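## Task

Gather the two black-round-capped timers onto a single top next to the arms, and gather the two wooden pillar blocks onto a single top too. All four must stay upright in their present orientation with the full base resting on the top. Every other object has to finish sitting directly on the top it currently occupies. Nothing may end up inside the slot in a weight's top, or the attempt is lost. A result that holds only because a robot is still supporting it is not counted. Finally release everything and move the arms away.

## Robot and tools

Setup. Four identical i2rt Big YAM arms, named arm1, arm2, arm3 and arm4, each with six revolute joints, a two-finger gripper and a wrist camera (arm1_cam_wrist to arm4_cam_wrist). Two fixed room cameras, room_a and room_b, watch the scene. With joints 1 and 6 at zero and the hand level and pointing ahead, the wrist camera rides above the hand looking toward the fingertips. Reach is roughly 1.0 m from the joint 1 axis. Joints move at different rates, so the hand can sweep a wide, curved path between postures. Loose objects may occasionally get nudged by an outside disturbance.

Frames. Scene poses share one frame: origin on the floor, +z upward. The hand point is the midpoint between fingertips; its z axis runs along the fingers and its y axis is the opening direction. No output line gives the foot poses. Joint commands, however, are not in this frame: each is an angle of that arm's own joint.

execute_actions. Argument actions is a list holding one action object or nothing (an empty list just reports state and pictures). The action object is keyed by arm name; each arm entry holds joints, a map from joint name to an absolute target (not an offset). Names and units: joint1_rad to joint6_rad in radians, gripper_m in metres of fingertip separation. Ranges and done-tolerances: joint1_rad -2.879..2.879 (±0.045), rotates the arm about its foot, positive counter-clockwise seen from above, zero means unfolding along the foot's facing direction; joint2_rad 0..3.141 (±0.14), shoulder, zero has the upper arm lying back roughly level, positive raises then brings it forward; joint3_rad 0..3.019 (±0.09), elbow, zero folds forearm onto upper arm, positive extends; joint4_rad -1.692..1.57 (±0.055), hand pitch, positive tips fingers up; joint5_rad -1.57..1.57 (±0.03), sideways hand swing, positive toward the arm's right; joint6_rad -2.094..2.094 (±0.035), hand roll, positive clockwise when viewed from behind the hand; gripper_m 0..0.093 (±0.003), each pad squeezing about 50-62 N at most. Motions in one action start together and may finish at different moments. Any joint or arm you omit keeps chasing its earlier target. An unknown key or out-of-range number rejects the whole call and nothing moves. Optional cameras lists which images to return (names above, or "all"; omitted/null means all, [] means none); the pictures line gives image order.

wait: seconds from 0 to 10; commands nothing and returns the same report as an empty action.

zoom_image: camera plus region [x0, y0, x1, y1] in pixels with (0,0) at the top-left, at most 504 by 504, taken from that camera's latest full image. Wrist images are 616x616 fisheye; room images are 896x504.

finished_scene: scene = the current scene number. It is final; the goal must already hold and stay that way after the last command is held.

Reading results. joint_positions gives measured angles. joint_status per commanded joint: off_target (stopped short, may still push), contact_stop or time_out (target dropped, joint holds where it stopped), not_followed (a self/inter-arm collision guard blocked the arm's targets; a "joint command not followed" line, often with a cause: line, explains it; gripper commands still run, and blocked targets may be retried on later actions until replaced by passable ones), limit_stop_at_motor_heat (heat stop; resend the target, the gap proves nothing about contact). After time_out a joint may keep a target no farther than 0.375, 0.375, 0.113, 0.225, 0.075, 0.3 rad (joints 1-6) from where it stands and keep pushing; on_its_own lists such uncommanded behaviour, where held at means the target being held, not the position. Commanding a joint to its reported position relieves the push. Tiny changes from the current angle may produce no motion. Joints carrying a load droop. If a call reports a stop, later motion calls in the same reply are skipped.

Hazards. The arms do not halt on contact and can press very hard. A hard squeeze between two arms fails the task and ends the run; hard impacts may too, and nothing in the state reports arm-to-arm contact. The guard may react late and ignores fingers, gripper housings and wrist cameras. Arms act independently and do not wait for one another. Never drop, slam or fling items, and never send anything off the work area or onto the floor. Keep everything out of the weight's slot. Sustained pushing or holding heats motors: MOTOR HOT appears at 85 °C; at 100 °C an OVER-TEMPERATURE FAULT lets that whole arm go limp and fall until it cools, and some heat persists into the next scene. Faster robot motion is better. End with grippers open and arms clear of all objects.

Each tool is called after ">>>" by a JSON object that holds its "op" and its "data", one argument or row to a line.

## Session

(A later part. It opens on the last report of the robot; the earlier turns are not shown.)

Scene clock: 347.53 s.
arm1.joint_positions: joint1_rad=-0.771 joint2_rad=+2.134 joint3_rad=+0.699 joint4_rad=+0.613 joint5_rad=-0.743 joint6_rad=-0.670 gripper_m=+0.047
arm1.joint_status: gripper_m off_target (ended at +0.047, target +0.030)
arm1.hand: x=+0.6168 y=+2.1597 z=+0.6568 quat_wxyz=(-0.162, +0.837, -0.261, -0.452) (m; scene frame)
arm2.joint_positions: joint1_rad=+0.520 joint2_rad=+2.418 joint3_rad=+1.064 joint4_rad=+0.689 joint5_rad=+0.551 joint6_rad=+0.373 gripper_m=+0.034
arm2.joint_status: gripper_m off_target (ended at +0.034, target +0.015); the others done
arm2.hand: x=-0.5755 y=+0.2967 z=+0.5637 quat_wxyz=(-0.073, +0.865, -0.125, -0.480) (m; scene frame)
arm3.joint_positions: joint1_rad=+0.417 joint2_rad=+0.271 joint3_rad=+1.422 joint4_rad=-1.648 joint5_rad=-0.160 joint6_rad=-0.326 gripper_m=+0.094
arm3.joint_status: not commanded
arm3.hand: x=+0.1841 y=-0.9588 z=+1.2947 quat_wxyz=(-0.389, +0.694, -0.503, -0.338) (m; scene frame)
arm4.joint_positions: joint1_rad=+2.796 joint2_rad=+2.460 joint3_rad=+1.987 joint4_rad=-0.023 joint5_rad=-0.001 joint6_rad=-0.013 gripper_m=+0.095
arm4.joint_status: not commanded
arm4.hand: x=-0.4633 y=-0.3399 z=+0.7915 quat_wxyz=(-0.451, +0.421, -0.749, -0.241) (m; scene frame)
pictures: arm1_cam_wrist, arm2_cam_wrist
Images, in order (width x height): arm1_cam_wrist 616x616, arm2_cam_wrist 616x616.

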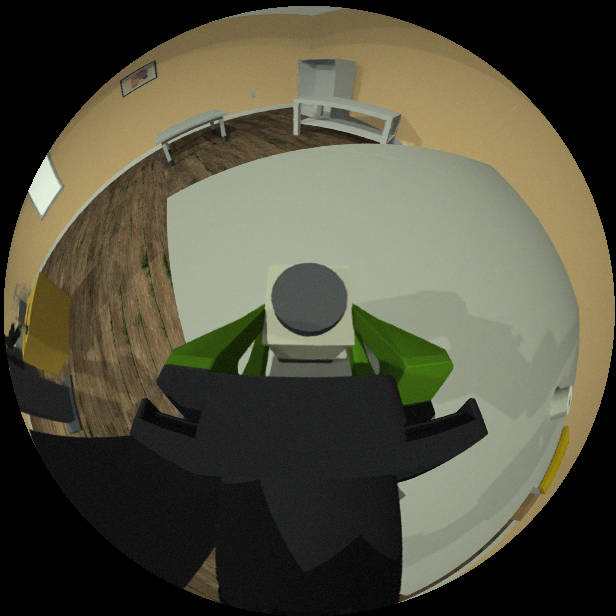

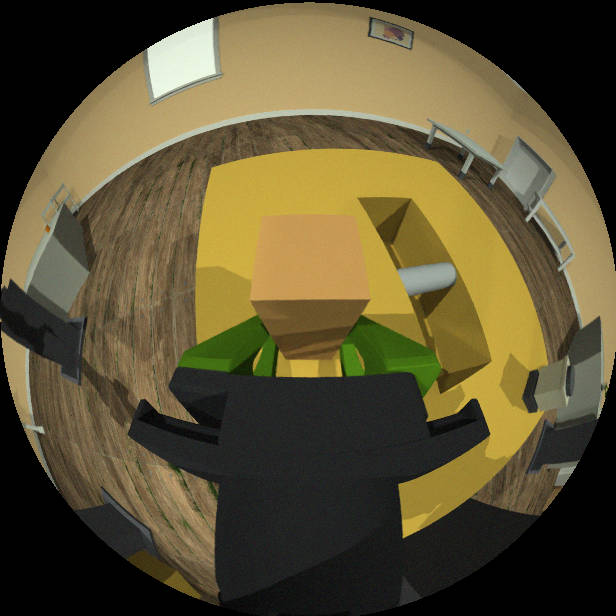

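>>> {"op": "execute_actions", "data": {
  "actions": [
    {"arm1": {"joints": {"joint1_rad": 1.2, "joint2_rad": 1.80, "joint3_rad": 0.80, "joint4_rad": 0.45, "joint5_rad": 0.0, "joint6_rad": 0.0}}, "arm2": {"joints": {"joint1_rad": 1.144, "joint2_rad": 2.30, "joint3_rad": 1.71, "joint4_rad": 0.07, "joint5_rad": 0.0, "joint6_rad": 0.0}}}
  ],
  "cameras": ["arm1_cam_wrist", "arm2_cam_wrist", "arm4_cam_wrist", "room_a"]
}}

Scene clock: 432.13 s.
arm1.joint_positions: joint1_rad=+1.206 joint2_rad=+1.793 joint3_rad=+0.794 joint4_rad=+0.458 joint5_rad=-0.003 joint6_rad=-0.015 gripper_m=+0.047
arm1.joint_status: all done
arm1.hand: x=+0.1863 y=+1.4601 z=+0.8031 quat_wxyz=(+0.094, +0.852, +0.180, -0.483) (m; scene frame)
arm2.joint_positions: joint1_rad=+1.139 joint2_rad=+2.283 joint3_rad=+1.685 joint4_rad=+0.079 joint5_rad=+0.001 joint6_rad=+0.013 gripper_m=+0.034
arm2.joint_status: all done
arm2.hand: x=-0.4489 y=-0.2765 z=+0.7834 quat_wxyz=(+0.243, +0.764, +0.401, -0.443) (m; scene frame)
arm3.joint_positions: joint1_rad=+0.417 joint2_rad=+0.271 joint3_rad=+1.422 joint4_rad=-1.648 joint5_rad=-0.160 joint6_rad=-0.326 gripper_m=+0.094
arm3.joint_status: not commanded
arm3.hand: x=+0.1841 y=-0.9588 z=+1.2947 quat_wxyz=(-0.389, +0.694, -0.503, -0.338) (m; scene frame)
arm4.joint_positions: joint1_rad=+2.796 joint2_rad=+2.460 joint3_rad=+1.987 joint4_rad=-0.023 joint5_rad=-0.001 joint6_rad=-0.013 gripper_m=+0.095
arm4.joint_status: not commanded
arm4.hand: x=-0.4633 y=-0.3399 z=+0.7915 quat_wxyz=(-0.451, +0.421, -0.749, -0.241) (m; scene frame)
pictures: arm1_cam_wrist, arm2_cam_wrist, arm4_cam_wrist, room_a
Images, in order (width x height): arm1_cam_wrist 616x616, arm2_cam_wrist 616x616, arm4_cam_wrist 616x616, room_a 896x504.

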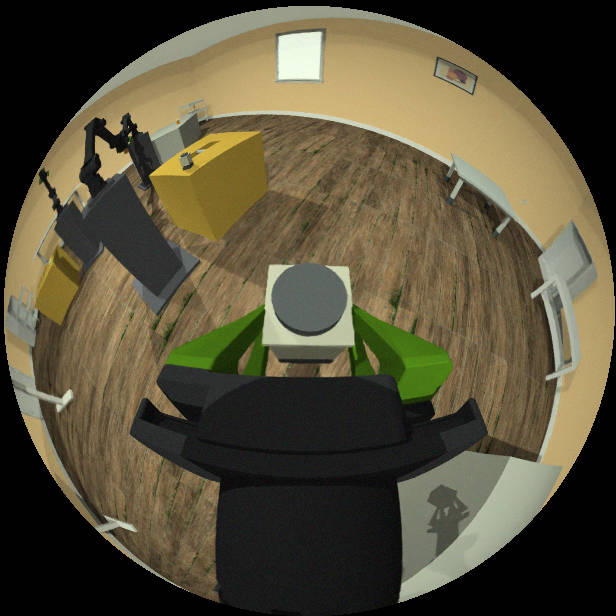

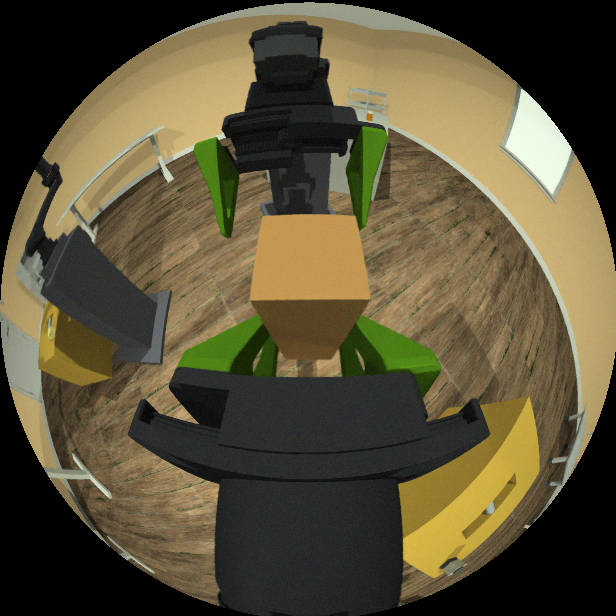

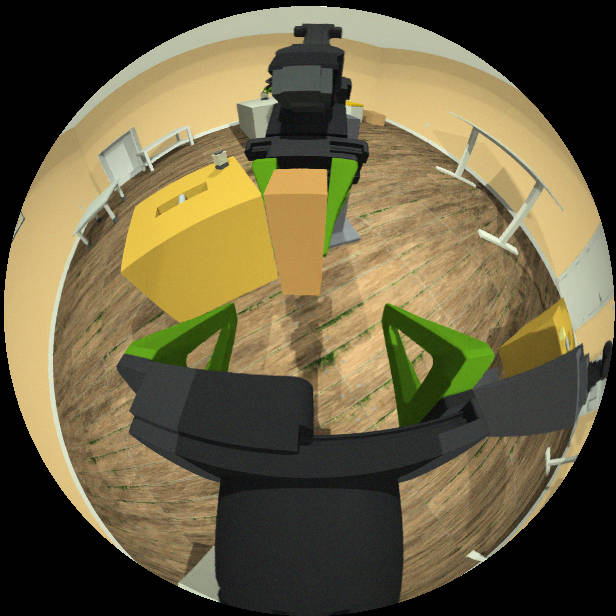

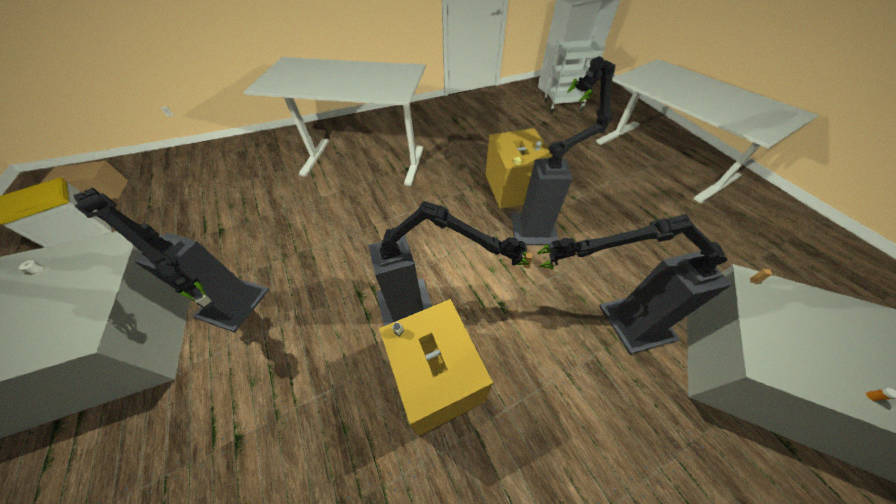

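>>> {"op": "zoom_image", "data": {
  "camera": "arm4_cam_wrist",
  "region": [210, 130, 410, 330]
}}

>>> {"op": "zoom_image", "data": {
  "camera": "arm2_cam_wrist",
  "region": [180, 100, 420, 340]
}}

Region (210, 130, 410, 330) of arm4_cam_wrist's 616x616 image, scaled by 2.520, with more detail than that image has.

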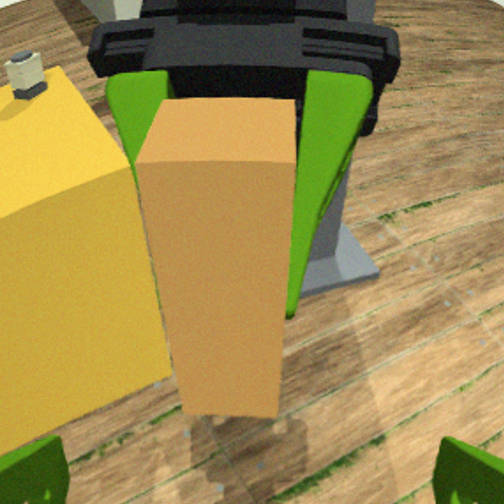

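Region (180, 100, 420, 340) of arm2_cam_wrist's 616x616 image, scaled by 2.100, with more detail than that image has.

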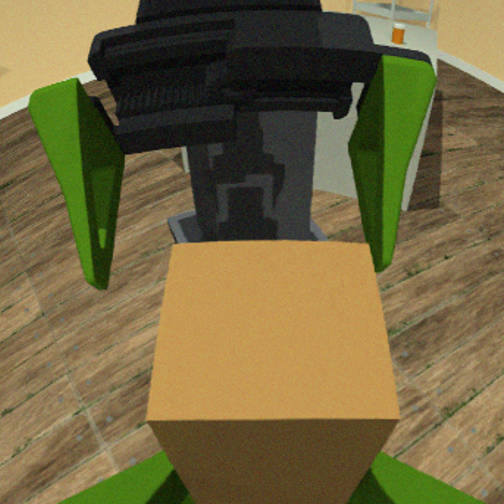

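>>> {"op": "execute_actions", "data": {
  "actions": [
    {"arm1": {"joints": {"joint1_rad": 1.863}}, "arm2": {"joints": {"joint1_rad": 1.157, "joint2_rad": 2.50, "joint3_rad": 2.065, "joint4_rad": -0.107}}}
  ],
  "cameras": ["arm2_cam_wrist", "arm4_cam_wrist", "room_a"]
}}

Scene clock: 455.17 s.
arm1.joint_positions: joint1_rad=+1.871 joint2_rad=+1.793 joint3_rad=+0.794 joint4_rad=+0.458 joint5_rad=-0.002 joint6_rad=-0.014 gripper_m=+0.047
arm1.joint_status: all done
arm1.hand: x=+0.4427 y=+1.1743 z=+0.8025 quat_wxyz=(+0.247, +0.747, +0.447, -0.425) (m; scene frame)
arm2.joint_positions: joint1_rad=+1.149 joint2_rad=+2.498 joint3_rad=+2.017 joint4_rad=-0.102 joint5_rad=+0.001 joint6_rad=+0.013 gripper_m=+0.034
arm2.joint_status: all done
arm2.hand: x=-0.4743 y=-0.3315 z=+0.7395 quat_wxyz=(+0.232, +0.776, +0.412, -0.417) (m; scene frame)
arm3.joint_positions: joint1_rad=+0.417 joint2_rad=+0.271 joint3_rad=+1.422 joint4_rad=-1.648 joint5_rad=-0.160 joint6_rad=-0.326 gripper_m=+0.094
arm3.joint_status: not commanded
arm3.hand: x=+0.1841 y=-0.9588 z=+1.2947 quat_wxyz=(-0.389, +0.694, -0.503, -0.338) (m; scene frame)
arm4.joint_positions: joint1_rad=+2.796 joint2_rad=+2.460 joint3_rad=+1.987 joint4_rad=-0.023 joint5_rad=-0.001 joint6_rad=-0.013 gripper_m=+0.095
arm4.joint_status: not commanded
arm4.hand: x=-0.4633 y=-0.3399 z=+0.7915 quat_wxyz=(-0.451, +0.421, -0.749, -0.241) (m; scene frame)
pictures: arm2_cam_wrist, arm4_cam_wrist, room_a
Images, in order (width x height): arm2_cam_wrist 616x616, arm4_cam_wrist 616x616, room_a 896x504.

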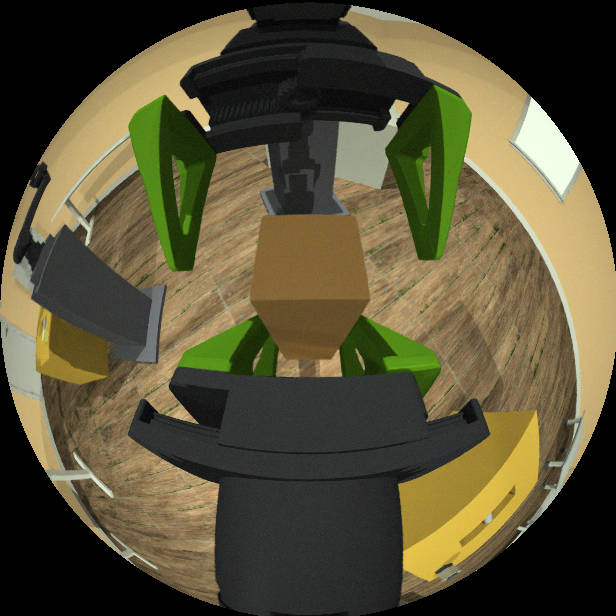

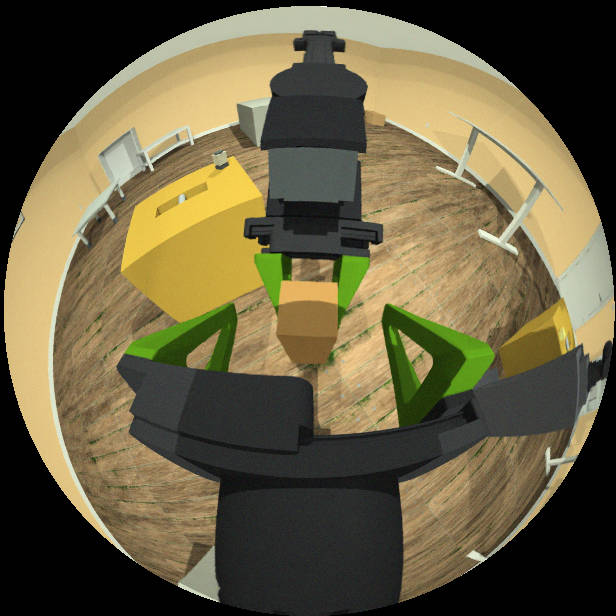

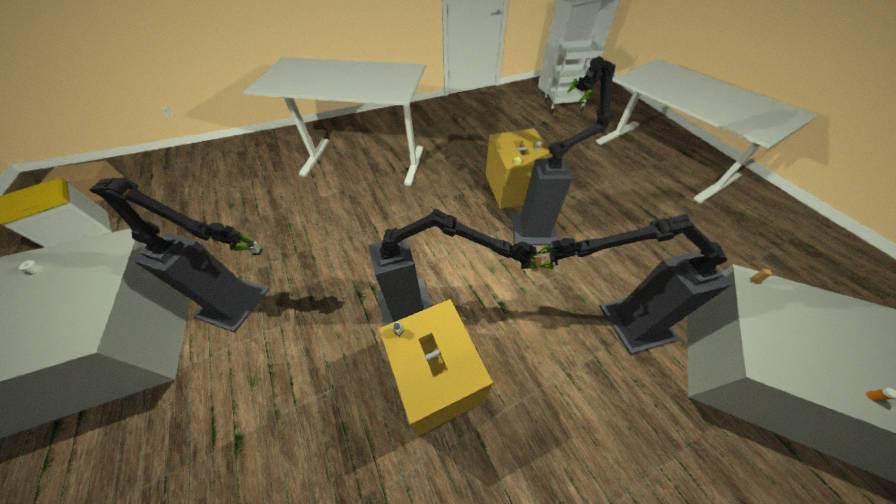

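>>> {"op": "zoom_image", "data": {
  "camera": "arm4_cam_wrist",
  "region": [220, 220, 400, 400]
}}

Region (220, 220, 400, 400) of arm4_cam_wrist's 616x616 image, scaled by 2.800, with more detail than that image has.

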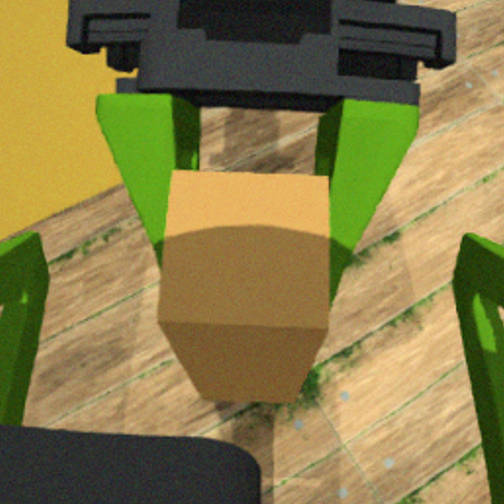

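>>> {"op": "execute_actions", "data": {
  "actions": [
    {"arm2": {"joints": {"joint3_rad": 2.09}}, "arm4": {"joints": {"joint4_rad": -0.06, "gripper_m": 0.06}}}
  ],
  "cameras": ["arm2_cam_wrist", "arm4_cam_wrist"]
}}

Scene clock: 475.63 s.
arm1.joint_positions: joint1_rad=+1.871 joint2_rad=+1.793 joint3_rad=+0.794 joint4_rad=+0.458 joint5_rad=-0.002 joint6_rad=-0.014 gripper_m=+0.047
arm1.joint_status: not commanded
arm1.hand: x=+0.4427 y=+1.1743 z=+0.8025 quat_wxyz=(+0.247, +0.747, +0.447, -0.425) (m; scene frame)
arm2.joint_positions: joint1_rad=+1.149 joint2_rad=+2.498 joint3_rad=+2.038 joint4_rad=-0.102 joint5_rad=+0.001 joint6_rad=+0.013 gripper_m=+0.034
arm2.joint_status: all done
arm2.hand: x=-0.4779 y=-0.3368 z=+0.7512 quat_wxyz=(+0.236, +0.772, +0.410, -0.425) (m; scene frame)
arm3.joint_positions: joint1_rad=+0.417 joint2_rad=+0.271 joint3_rad=+1.422 joint4_rad=-1.648 joint5_rad=-0.160 joint6_rad=-0.326 gripper_m=+0.094
arm3.joint_status: not commanded
arm3.hand: x=+0.1841 y=-0.9588 z=+1.2947 quat_wxyz=(-0.389, +0.694, -0.503, -0.338) (m; scene frame)
arm4.joint_positions: joint1_rad=+2.796 joint2_rad=+2.460 joint3_rad=+1.987 joint4_rad=-0.043 joint5_rad=-0.001 joint6_rad=-0.013 gripper_m=+0.060
arm4.joint_status: all done
arm4.hand: x=-0.4646 y=-0.3420 z=+0.7871 quat_wxyz=(-0.443, +0.424, -0.754, -0.236) (m; scene frame)
pictures: arm2_cam_wrist, arm4_cam_wrist
Images, in order (width x height): arm2_cam_wrist 616x616, arm4_cam_wrist 616x616.

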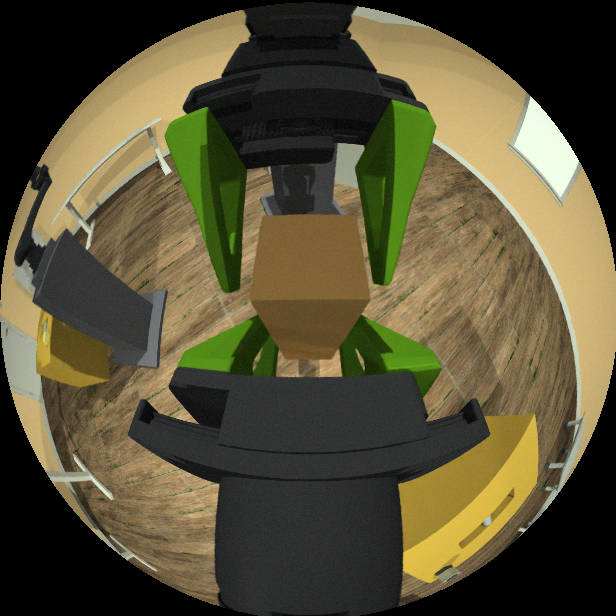

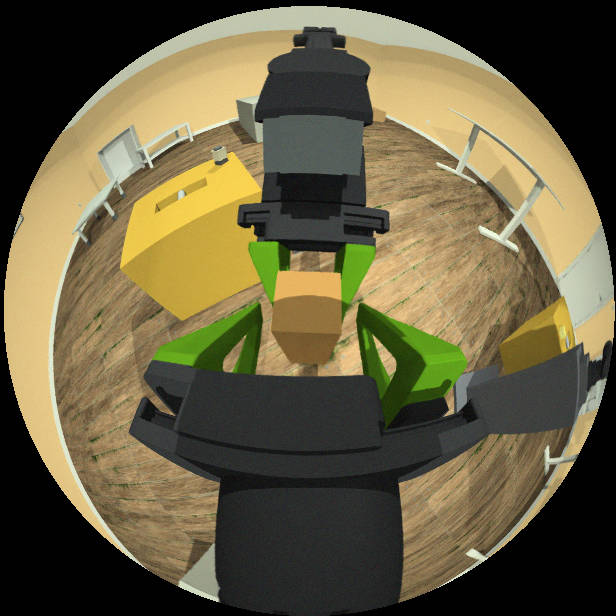

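>>> {"op": "execute_actions", "data": {
  "actions": [
    {"arm4": {"joints": {"gripper_m": 0.015}}}
  ],
  "cameras": ["arm2_cam_wrist", "arm4_cam_wrist"]
}}

Scene clock: 479.60 s.
arm1.joint_positions: joint1_rad=+1.871 joint2_rad=+1.793 joint3_rad=+0.794 joint4_rad=+0.458 joint5_rad=-0.002 joint6_rad=-0.014 gripper_m=+0.047
arm1.joint_status: not commanded
arm1.hand: x=+0.4427 y=+1.1743 z=+0.8025 quat_wxyz=(+0.247, +0.747, +0.447, -0.425) (m; scene frame)
arm2.joint_positions: joint1_rad=+1.149 joint2_rad=+2.498 joint3_rad=+2.038 joint4_rad=-0.102 joint5_rad=-0.001 joint6_rad=+0.009 gripper_m=+0.034
arm2.joint_status: not commanded
arm2.hand: x=-0.4770 y=-0.3374 z=+0.7512 quat_wxyz=(+0.236, +0.770, +0.412, -0.425) (m; scene frame)
arm3.joint_positions: joint1_rad=+0.417 joint2_rad=+0.271 joint3_rad=+1.422 joint4_rad=-1.648 joint5_rad=-0.160 joint6_rad=-0.326 gripper_m=+0.094
arm3.joint_status: not commanded
arm3.hand: x=+0.1841 y=-0.9588 z=+1.2947 quat_wxyz=(-0.389, +0.694, -0.503, -0.338) (m; scene frame)
arm4.joint_positions: joint1_rad=+2.797 joint2_rad=+2.460 joint3_rad=+1.987 joint4_rad=-0.044 joint5_rad=+0.000 joint6_rad=-0.012 gripper_m=+0.035
arm4.joint_status: gripper_m off_target (ended at +0.035, target +0.015)
arm4.hand: x=-0.4649 y=-0.3418 z=+0.7870 quat_wxyz=(-0.443, +0.424, -0.754, -0.236) (m; scene frame)
pictures: arm2_cam_wrist, arm4_cam_wrist
Images, in order (width x height): arm2_cam_wrist 616x616, arm4_cam_wrist 616x616.

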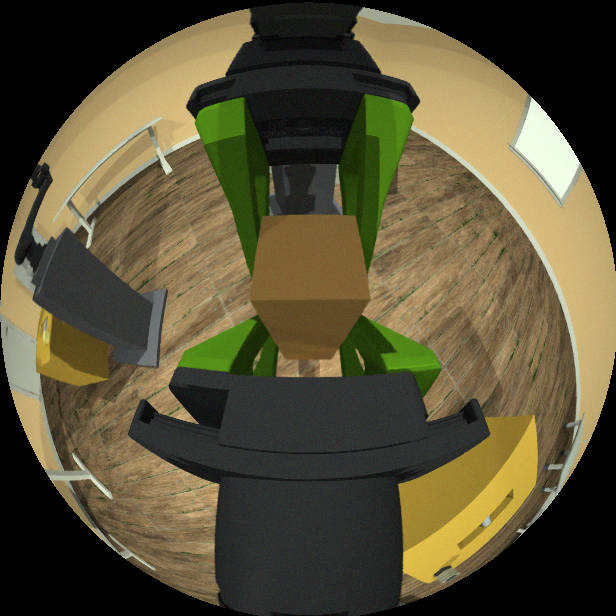

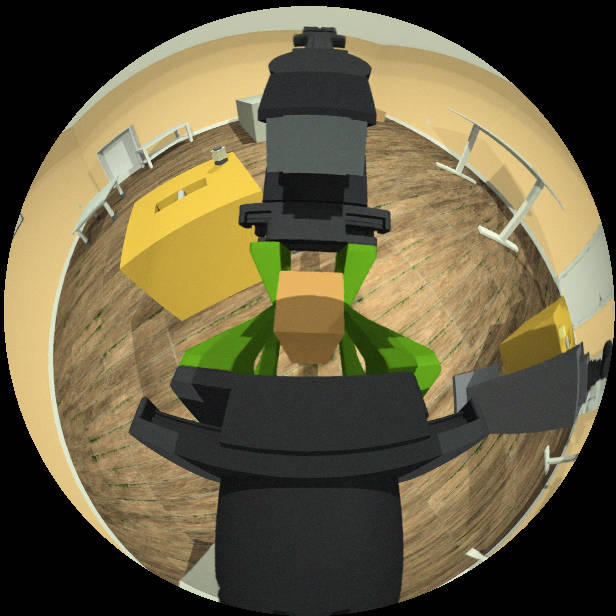

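>>> {"op": "execute_actions", "data": {
  "actions": [
    {"arm2": {"joints": {"joint3_rad": 1.80, "gripper_m": 0.093}}}
  ],
  "cameras": ["arm2_cam_wrist", "arm4_cam_wrist"]
}}

Scene clock: 520.07 s.
arm1.joint_positions: joint1_rad=+1.871 joint2_rad=+1.793 joint3_rad=+0.794 joint4_rad=+0.458 joint5_rad=-0.002 joint6_rad=-0.014 gripper_m=+0.047
arm1.joint_status: not commanded
arm1.hand: x=+0.4427 y=+1.1743 z=+0.8025 quat_wxyz=(+0.247, +0.747, +0.447, -0.425) (m; scene frame)
arm2.joint_positions: joint1_rad=+1.149 joint2_rad=+2.493 joint3_rad=+1.794 joint4_rad=-0.102 joint5_rad=-0.001 joint6_rad=+0.009 gripper_m=+0.093
arm2.joint_status: all done
arm2.hand: x=-0.4290 y=-0.2649 z=+0.6306 quat_wxyz=(+0.185, +0.816, +0.437, -0.331) (m; scene frame)
arm3.joint_positions: joint1_rad=+0.417 joint2_rad=+0.271 joint3_rad=+1.422 joint4_rad=-1.648 joint5_rad=-0.160 joint6_rad=-0.326 gripper_m=+0.094
arm3.joint_status: not commanded
arm3.hand: x=+0.1841 y=-0.9588 z=+1.2947 quat_wxyz=(-0.389, +0.694, -0.503, -0.338) (m; scene frame)
arm4.joint_positions: joint1_rad=+2.797 joint2_rad=+2.463 joint3_rad=+1.987 joint4_rad=-0.048 joint5_rad=+0.000 joint6_rad=-0.012 gripper_m=+0.035
arm4.joint_status: not commanded
arm4.hand: x=-0.4654 y=-0.3426 z=+0.7826 quat_wxyz=(-0.440, +0.425, -0.756, -0.234) (m; scene frame)
pictures: arm2_cam_wrist, arm4_cam_wrist
Images, in order (width x height): arm2_cam_wrist 616x616, arm4_cam_wrist 616x616.

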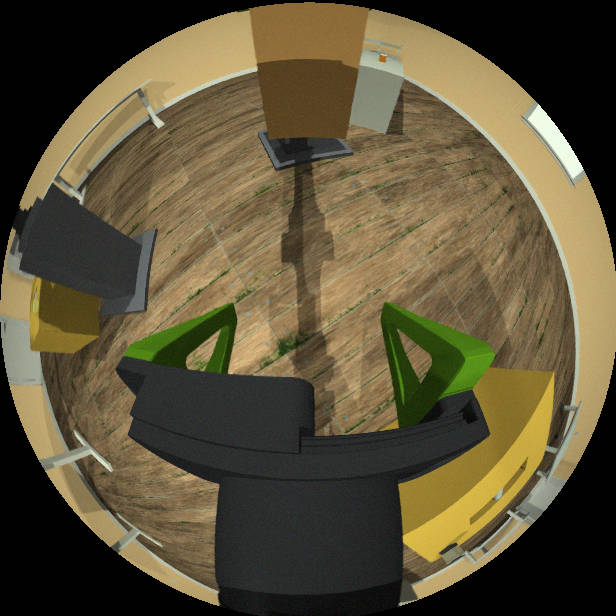

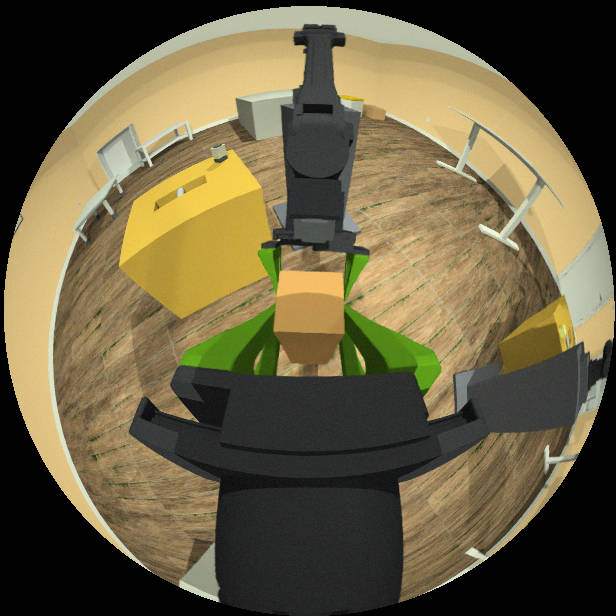

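>>> {"op": "execute_actions", "data": {
  "actions": [
    {"arm2": {"joints": {"joint1_rad": -1.917, "joint2_rad": 2.175, "joint3_rad": 1.395, "joint4_rad": 0.292}}, "arm4": {"joints": {"joint1_rad": -0.30, "joint2_rad": 2.02, "joint3_rad": 1.30, "joint4_rad": 0.215}}}
  ]
}}

Scene clock: 527.63 s.
arm1.joint_positions: joint1_rad=+1.871 joint2_rad=+1.793 joint3_rad=+0.794 joint4_rad=+0.458 joint5_rad=-0.002 joint6_rad=-0.014 gripper_m=+0.047
arm1.joint_status: not commanded
arm1.hand: x=+0.4427 y=+1.1743 z=+0.8025 quat_wxyz=(+0.247, +0.747, +0.447, -0.425) (m; scene frame)
arm2.joint_positions: joint1_rad=-1.924 joint2_rad=+2.159 joint3_rad=+1.401 joint4_rad=+0.284 joint5_rad=+0.002 joint6_rad=+0.009 gripper_m=+0.093
arm2.joint_status: all done
arm2.hand: x=+0.4058 y=+1.1152 z=+0.7683 quat_wxyz=(-0.447, +0.431, -0.739, -0.262) (m; scene frame)
arm3.joint_positions: joint1_rad=+0.417 joint2_rad=+0.271 joint3_rad=+1.422 joint4_rad=-1.648 joint5_rad=-0.160 joint6_rad=-0.326 gripper_m=+0.094
arm3.joint_status: not commanded
arm3.hand: x=+0.1841 y=-0.9588 z=+1.2947 quat_wxyz=(-0.389, +0.694, -0.503, -0.338) (m; scene frame)
arm4.joint_positions: joint1_rad=-0.303 joint2_rad=+2.050 joint3_rad=+1.289 joint4_rad=+0.203 joint5_rad=+0.002 joint6_rad=-0.012 gripper_m=+0.035
arm4.joint_status: all done
arm4.hand: x=-1.3239 y=-1.7554 z=+0.8114 quat_wxyz=(-0.244, -0.755, -0.440, +0.421) (m; scene frame)
pictures: arm1_cam_wrist, arm2_cam_wrist, arm3_cam_wrist, arm4_cam_wrist, room_a, room_b
Images, in order (width x height): arm1_cam_wrist 616x616, arm2_cam_wrist 616x616, arm3_cam_wrist 616x616, arm4_cam_wrist 616x616, room_a 896x504, room_b 896x504.

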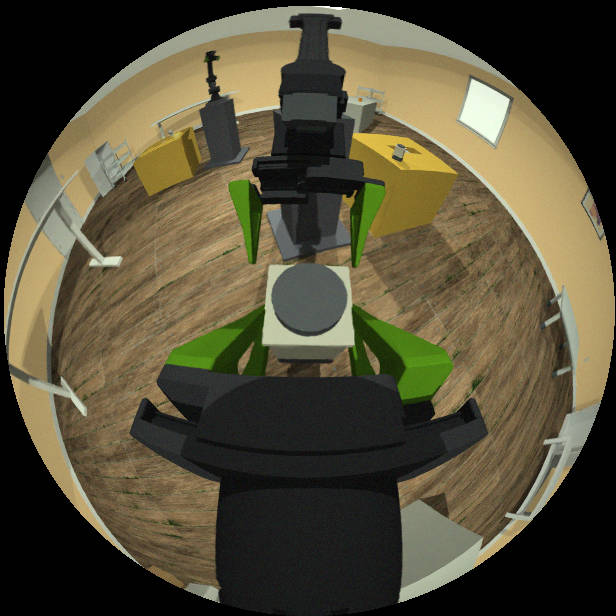

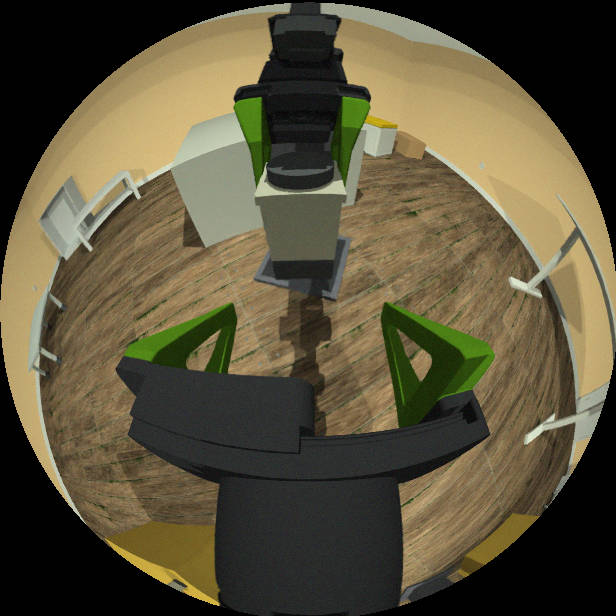

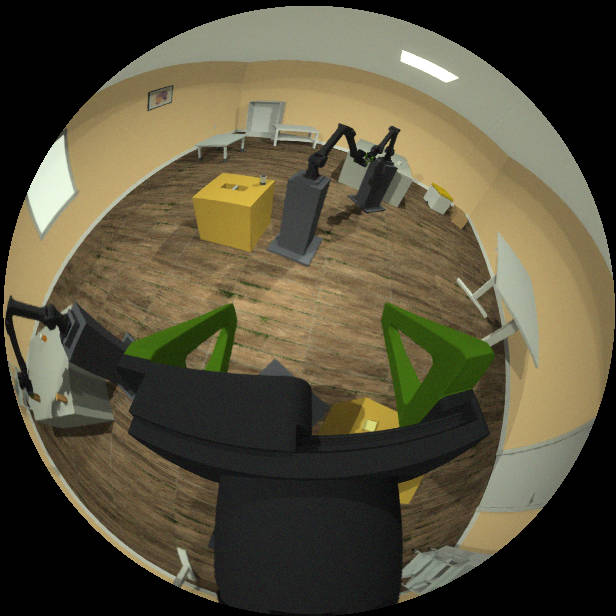

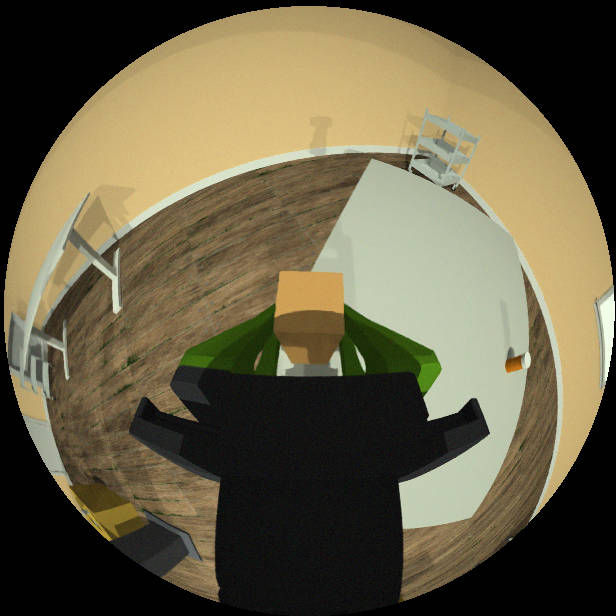

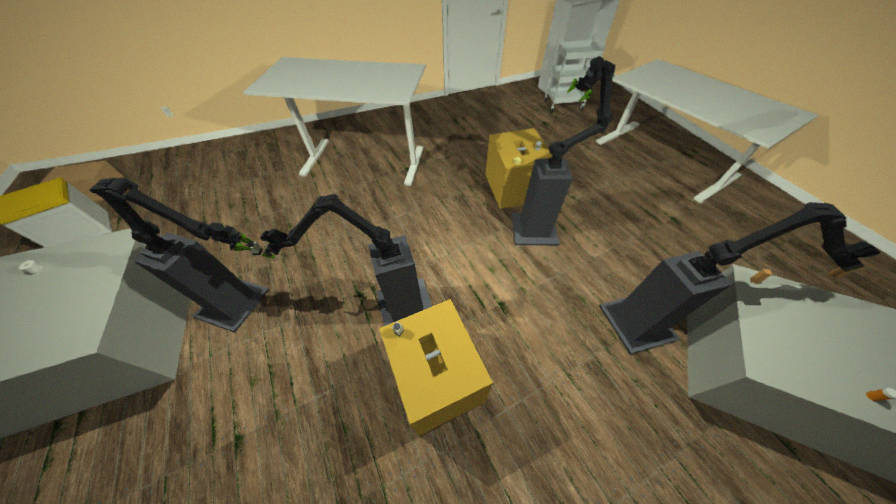

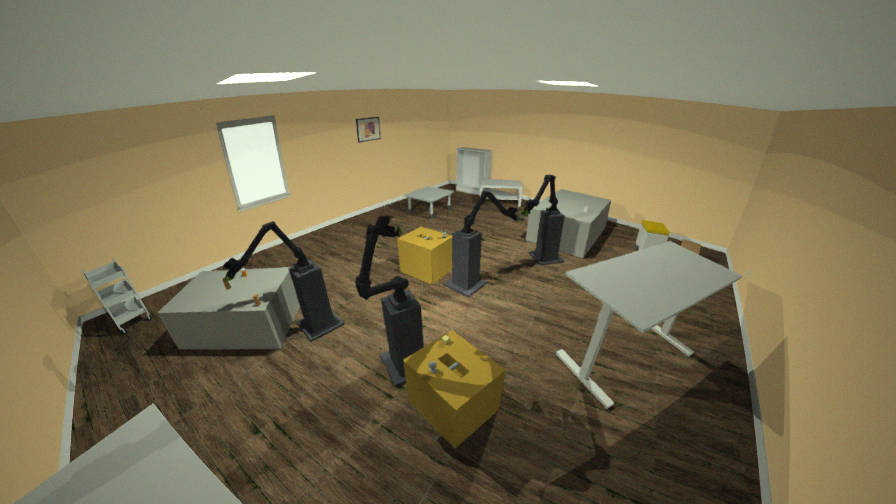

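>>> {"op": "zoom_image", "data": {
  "camera": "arm2_cam_wrist",
  "region": [210, 130, 410, 330]
}}

>>> {"op": "zoom_image", "data": {
  "camera": "arm1_cam_wrist",
  "region": [210, 160, 410, 360]
}}

Region (210, 130, 410, 330) of arm2_cam_wrist's 616x616 image, scaled by 2.520, with more detail than that image has.

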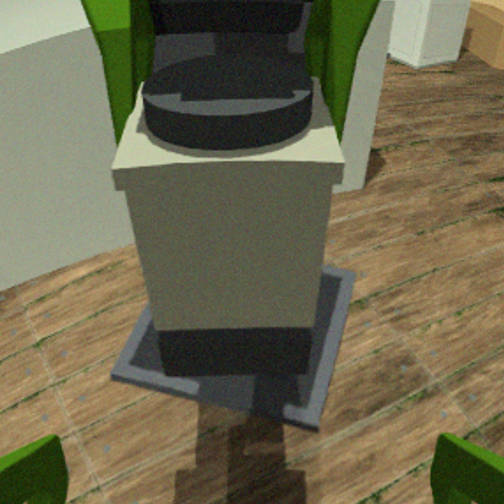

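Region (210, 160, 410, 360) of arm1_cam_wrist's 616x616 image, scaled by 2.520, with more detail than that image has.

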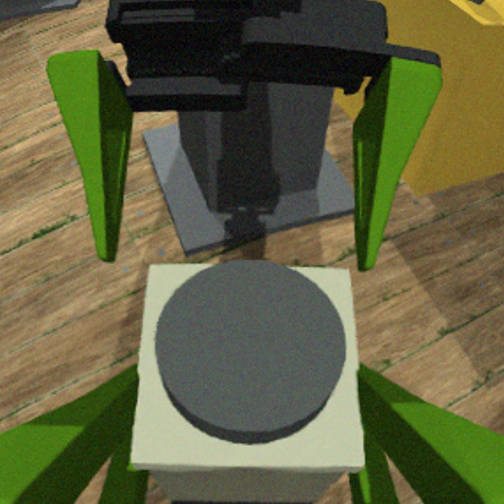

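>>> {"op": "execute_actions", "data": {
  "actions": [
    {"arm1": {"joints": {"joint2_rad": 1.90, "joint3_rad": 1.003, "joint4_rad": 0.33}}, "arm2": {"joints": {"joint1_rad": -1.909}}, "arm4": {"joints": {"joint1_rad": -0.55, "joint2_rad": 2.17, "joint4_rad": 0.52}}}
  ],
  "cameras": ["arm1_cam_wrist", "arm2_cam_wrist", "arm4_cam_wrist", "room_b"]
}}

Scene clock: 575.10 s.
arm1.joint_positions: joint1_rad=+1.871 joint2_rad=+1.912 joint3_rad=+0.963 joint4_rad=+0.336 joint5_rad=-0.002 joint6_rad=-0.014 gripper_m=+0.047
arm1.joint_status: all done
arm1.hand: x=+0.4196 y=+1.1329 z=+0.7781 quat_wxyz=(+0.231, +0.762, +0.456, -0.398) (m; scene frame)
arm2.joint_positions: joint1_rad=-1.919 joint2_rad=+2.159 joint3_rad=+1.401 joint4_rad=+0.284 joint5_rad=+0.002 joint6_rad=+0.009 gripper_m=+0.093
arm2.joint_status: all done
arm2.hand: x=+0.4024 y=+1.1171 z=+0.7683 quat_wxyz=(-0.446, +0.433, -0.738, -0.263) (m; scene frame)
arm3.joint_positions: joint1_rad=+0.417 joint2_rad=+0.271 joint3_rad=+1.422 joint4_rad=-1.648 joint5_rad=-0.160 joint6_rad=-0.326 gripper_m=+0.094
arm3.joint_status: not commanded
arm3.hand: x=+0.1841 y=-0.9588 z=+1.2947 quat_wxyz=(-0.389, +0.694, -0.503, -0.338) (m; scene frame)
arm4.joint_positions: joint1_rad=-0.544 joint2_rad=+2.197 joint3_rad=+1.285 joint4_rad=+0.486 joint5_rad=+0.000 joint6_rad=-0.012 gripper_m=+0.035
arm4.joint_status: all done
arm4.hand: x=-1.4761 y=-1.6593 z=+0.7616 quat_wxyz=(-0.213, -0.772, -0.333, +0.498) (m; scene frame)
pictures: arm1_cam_wrist, arm2_cam_wrist, arm4_cam_wrist, room_b
Images, in order (width x height): arm1_cam_wrist 616x616, arm2_cam_wrist 616x616, arm4_cam_wrist 616x616, room_b 896x504.

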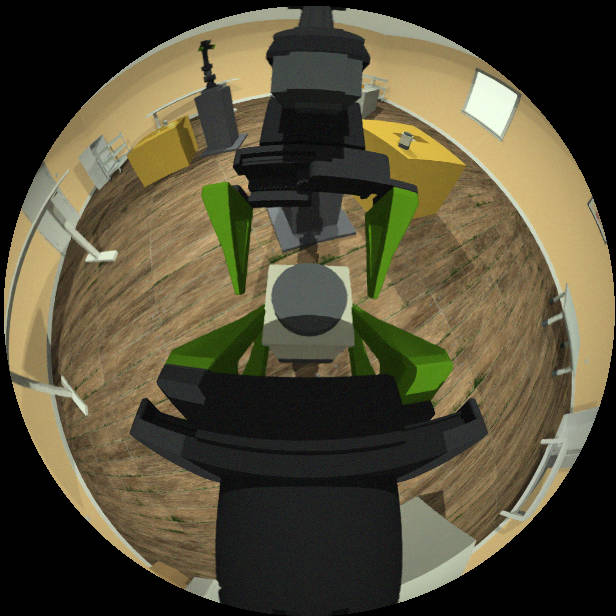

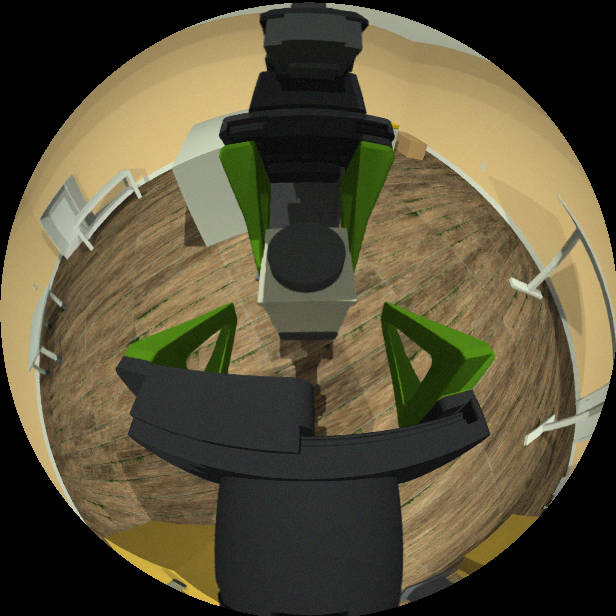

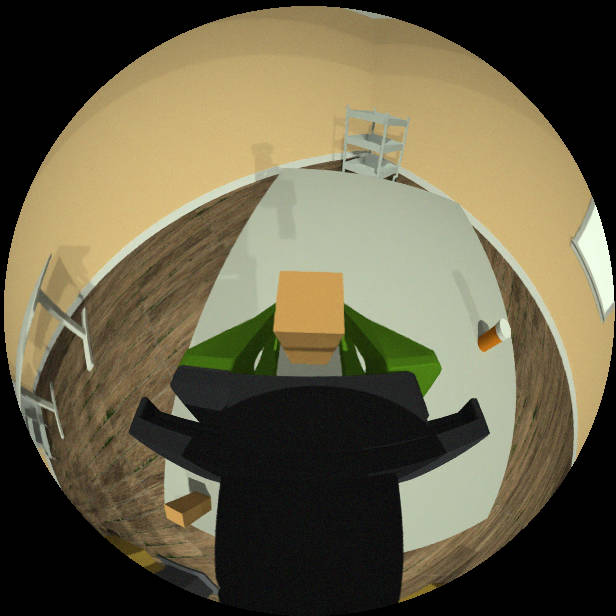

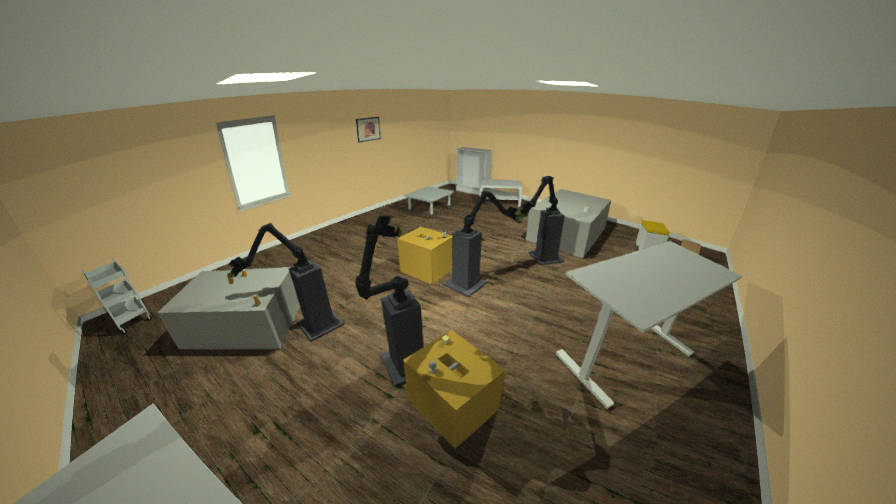

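>>> {"op": "zoom_image", "data": {
  "camera": "arm4_cam_wrist",
  "region": [140, 440, 260, 560]
}}

>>> {"op": "zoom_image", "data": {
  "camera": "arm4_cam_wrist",
  "region": [240, 140, 540, 380]
}}

Region (140, 440, 260, 560) of arm4_cam_wrist's 616x616 image, scaled by 4.200, with more detail than that image has.

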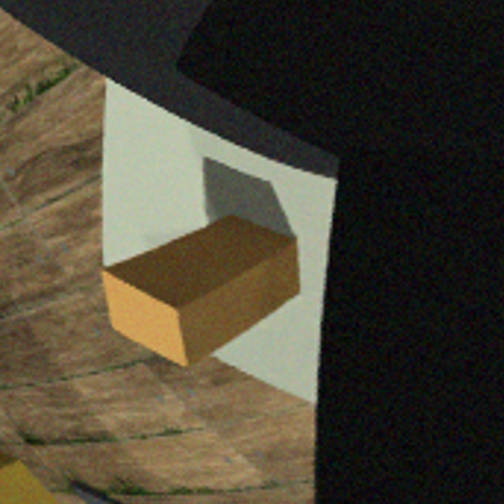

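Region (240, 140, 540, 380) of arm4_cam_wrist's 616x616 image, scaled by 1.680, with more detail than that image has; it fills the top 403 rows of this view, and the rest is white.

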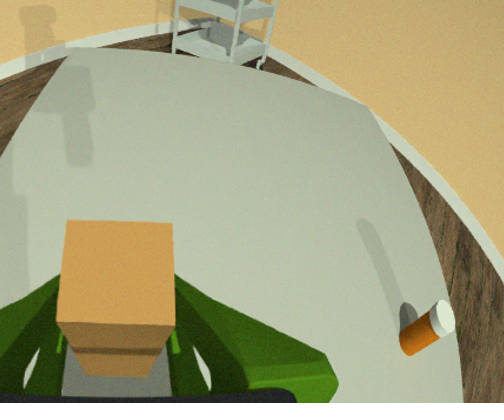

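>>> {"op": "execute_actions", "data": {
  "actions": [
    {"arm1": {"joints": {"joint3_rad": 1.045}}, "arm2": {"joints": {"gripper_m": 0.08}}, "arm4": {"joints": {"joint2_rad": 2.345, "joint4_rad": 0.685}}}
  ],
  "cameras": ["arm1_cam_wrist", "arm2_cam_wrist", "arm4_cam_wrist"]
}}

Scene clock: 613.87 s.
arm1.joint_positions: joint1_rad=+1.871 joint2_rad=+1.912 joint3_rad=+0.996 joint4_rad=+0.335 joint5_rad=-0.002 joint6_rad=-0.014 gripper_m=+0.047
arm1.joint_status: all done
arm1.hand: x=+0.4126 y=+1.1202 z=+0.7921 quat_wxyz=(+0.238, +0.756, +0.452, -0.410) (m; scene frame)
arm2.joint_positions: joint1_rad=-1.919 joint2_rad=+2.159 joint3_rad=+1.401 joint4_rad=+0.284 joint5_rad=+0.002 joint6_rad=+0.009 gripper_m=+0.080
arm2.joint_status: all done
arm2.hand: x=+0.4024 y=+1.1171 z=+0.7683 quat_wxyz=(-0.446, +0.433, -0.738, -0.263) (m; scene frame)
arm3.joint_positions: joint1_rad=+0.417 joint2_rad=+0.271 joint3_rad=+1.422 joint4_rad=-1.648 joint5_rad=-0.160 joint6_rad=-0.326 gripper_m=+0.094
arm3.joint_status: not commanded
arm3.hand: x=+0.1841 y=-0.9588 z=+1.2947 quat_wxyz=(-0.389, +0.694, -0.503, -0.338) (m; scene frame)
arm4.joint_positions: joint1_rad=-0.544 joint2_rad=+2.372 joint3_rad=+1.280 joint4_rad=+0.651 joint5_rad=+0.000 joint6_rad=-0.012 gripper_m=+0.035
arm4.joint_status: all done
arm4.hand: x=-1.4638 y=-1.6477 z=+0.6694 quat_wxyz=(-0.211, -0.776, -0.334, +0.492) (m; scene frame)
pictures: arm1_cam_wrist, arm2_cam_wrist, arm4_cam_wrist
Images, in order (width x height): arm1_cam_wrist 616x616, arm2_cam_wrist 616x616, arm4_cam_wrist 616x616.

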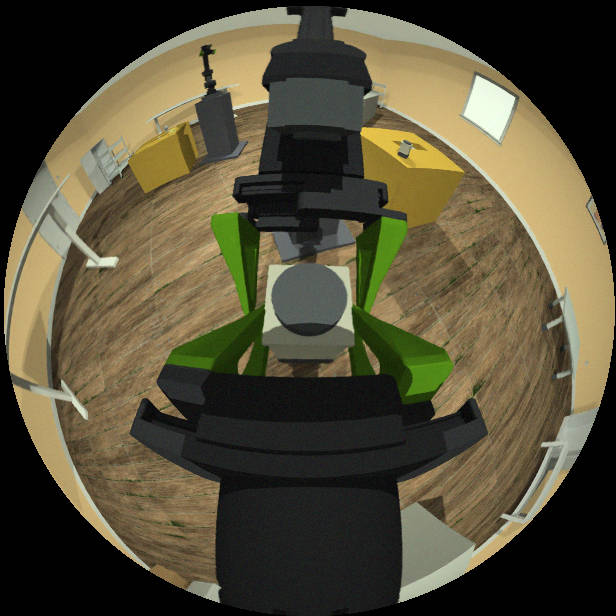

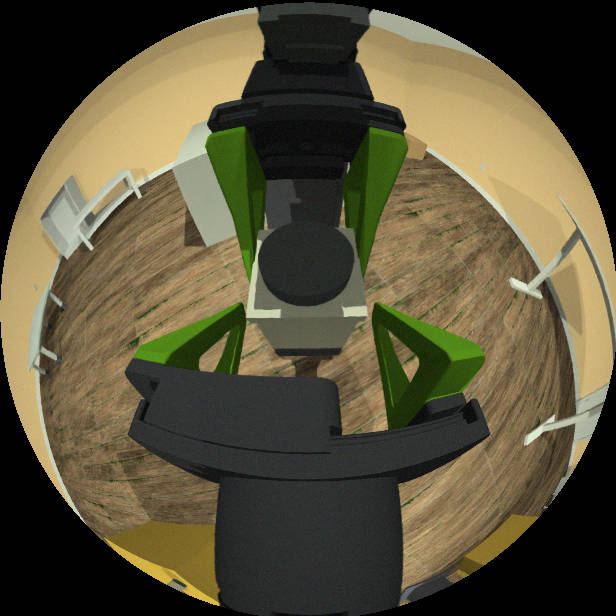

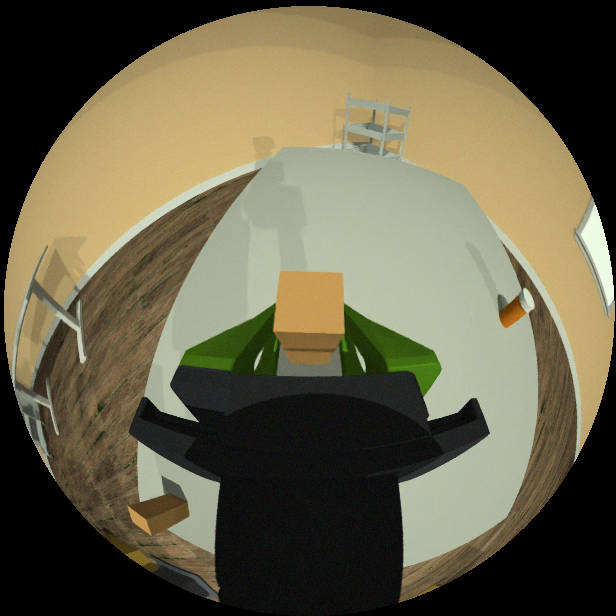

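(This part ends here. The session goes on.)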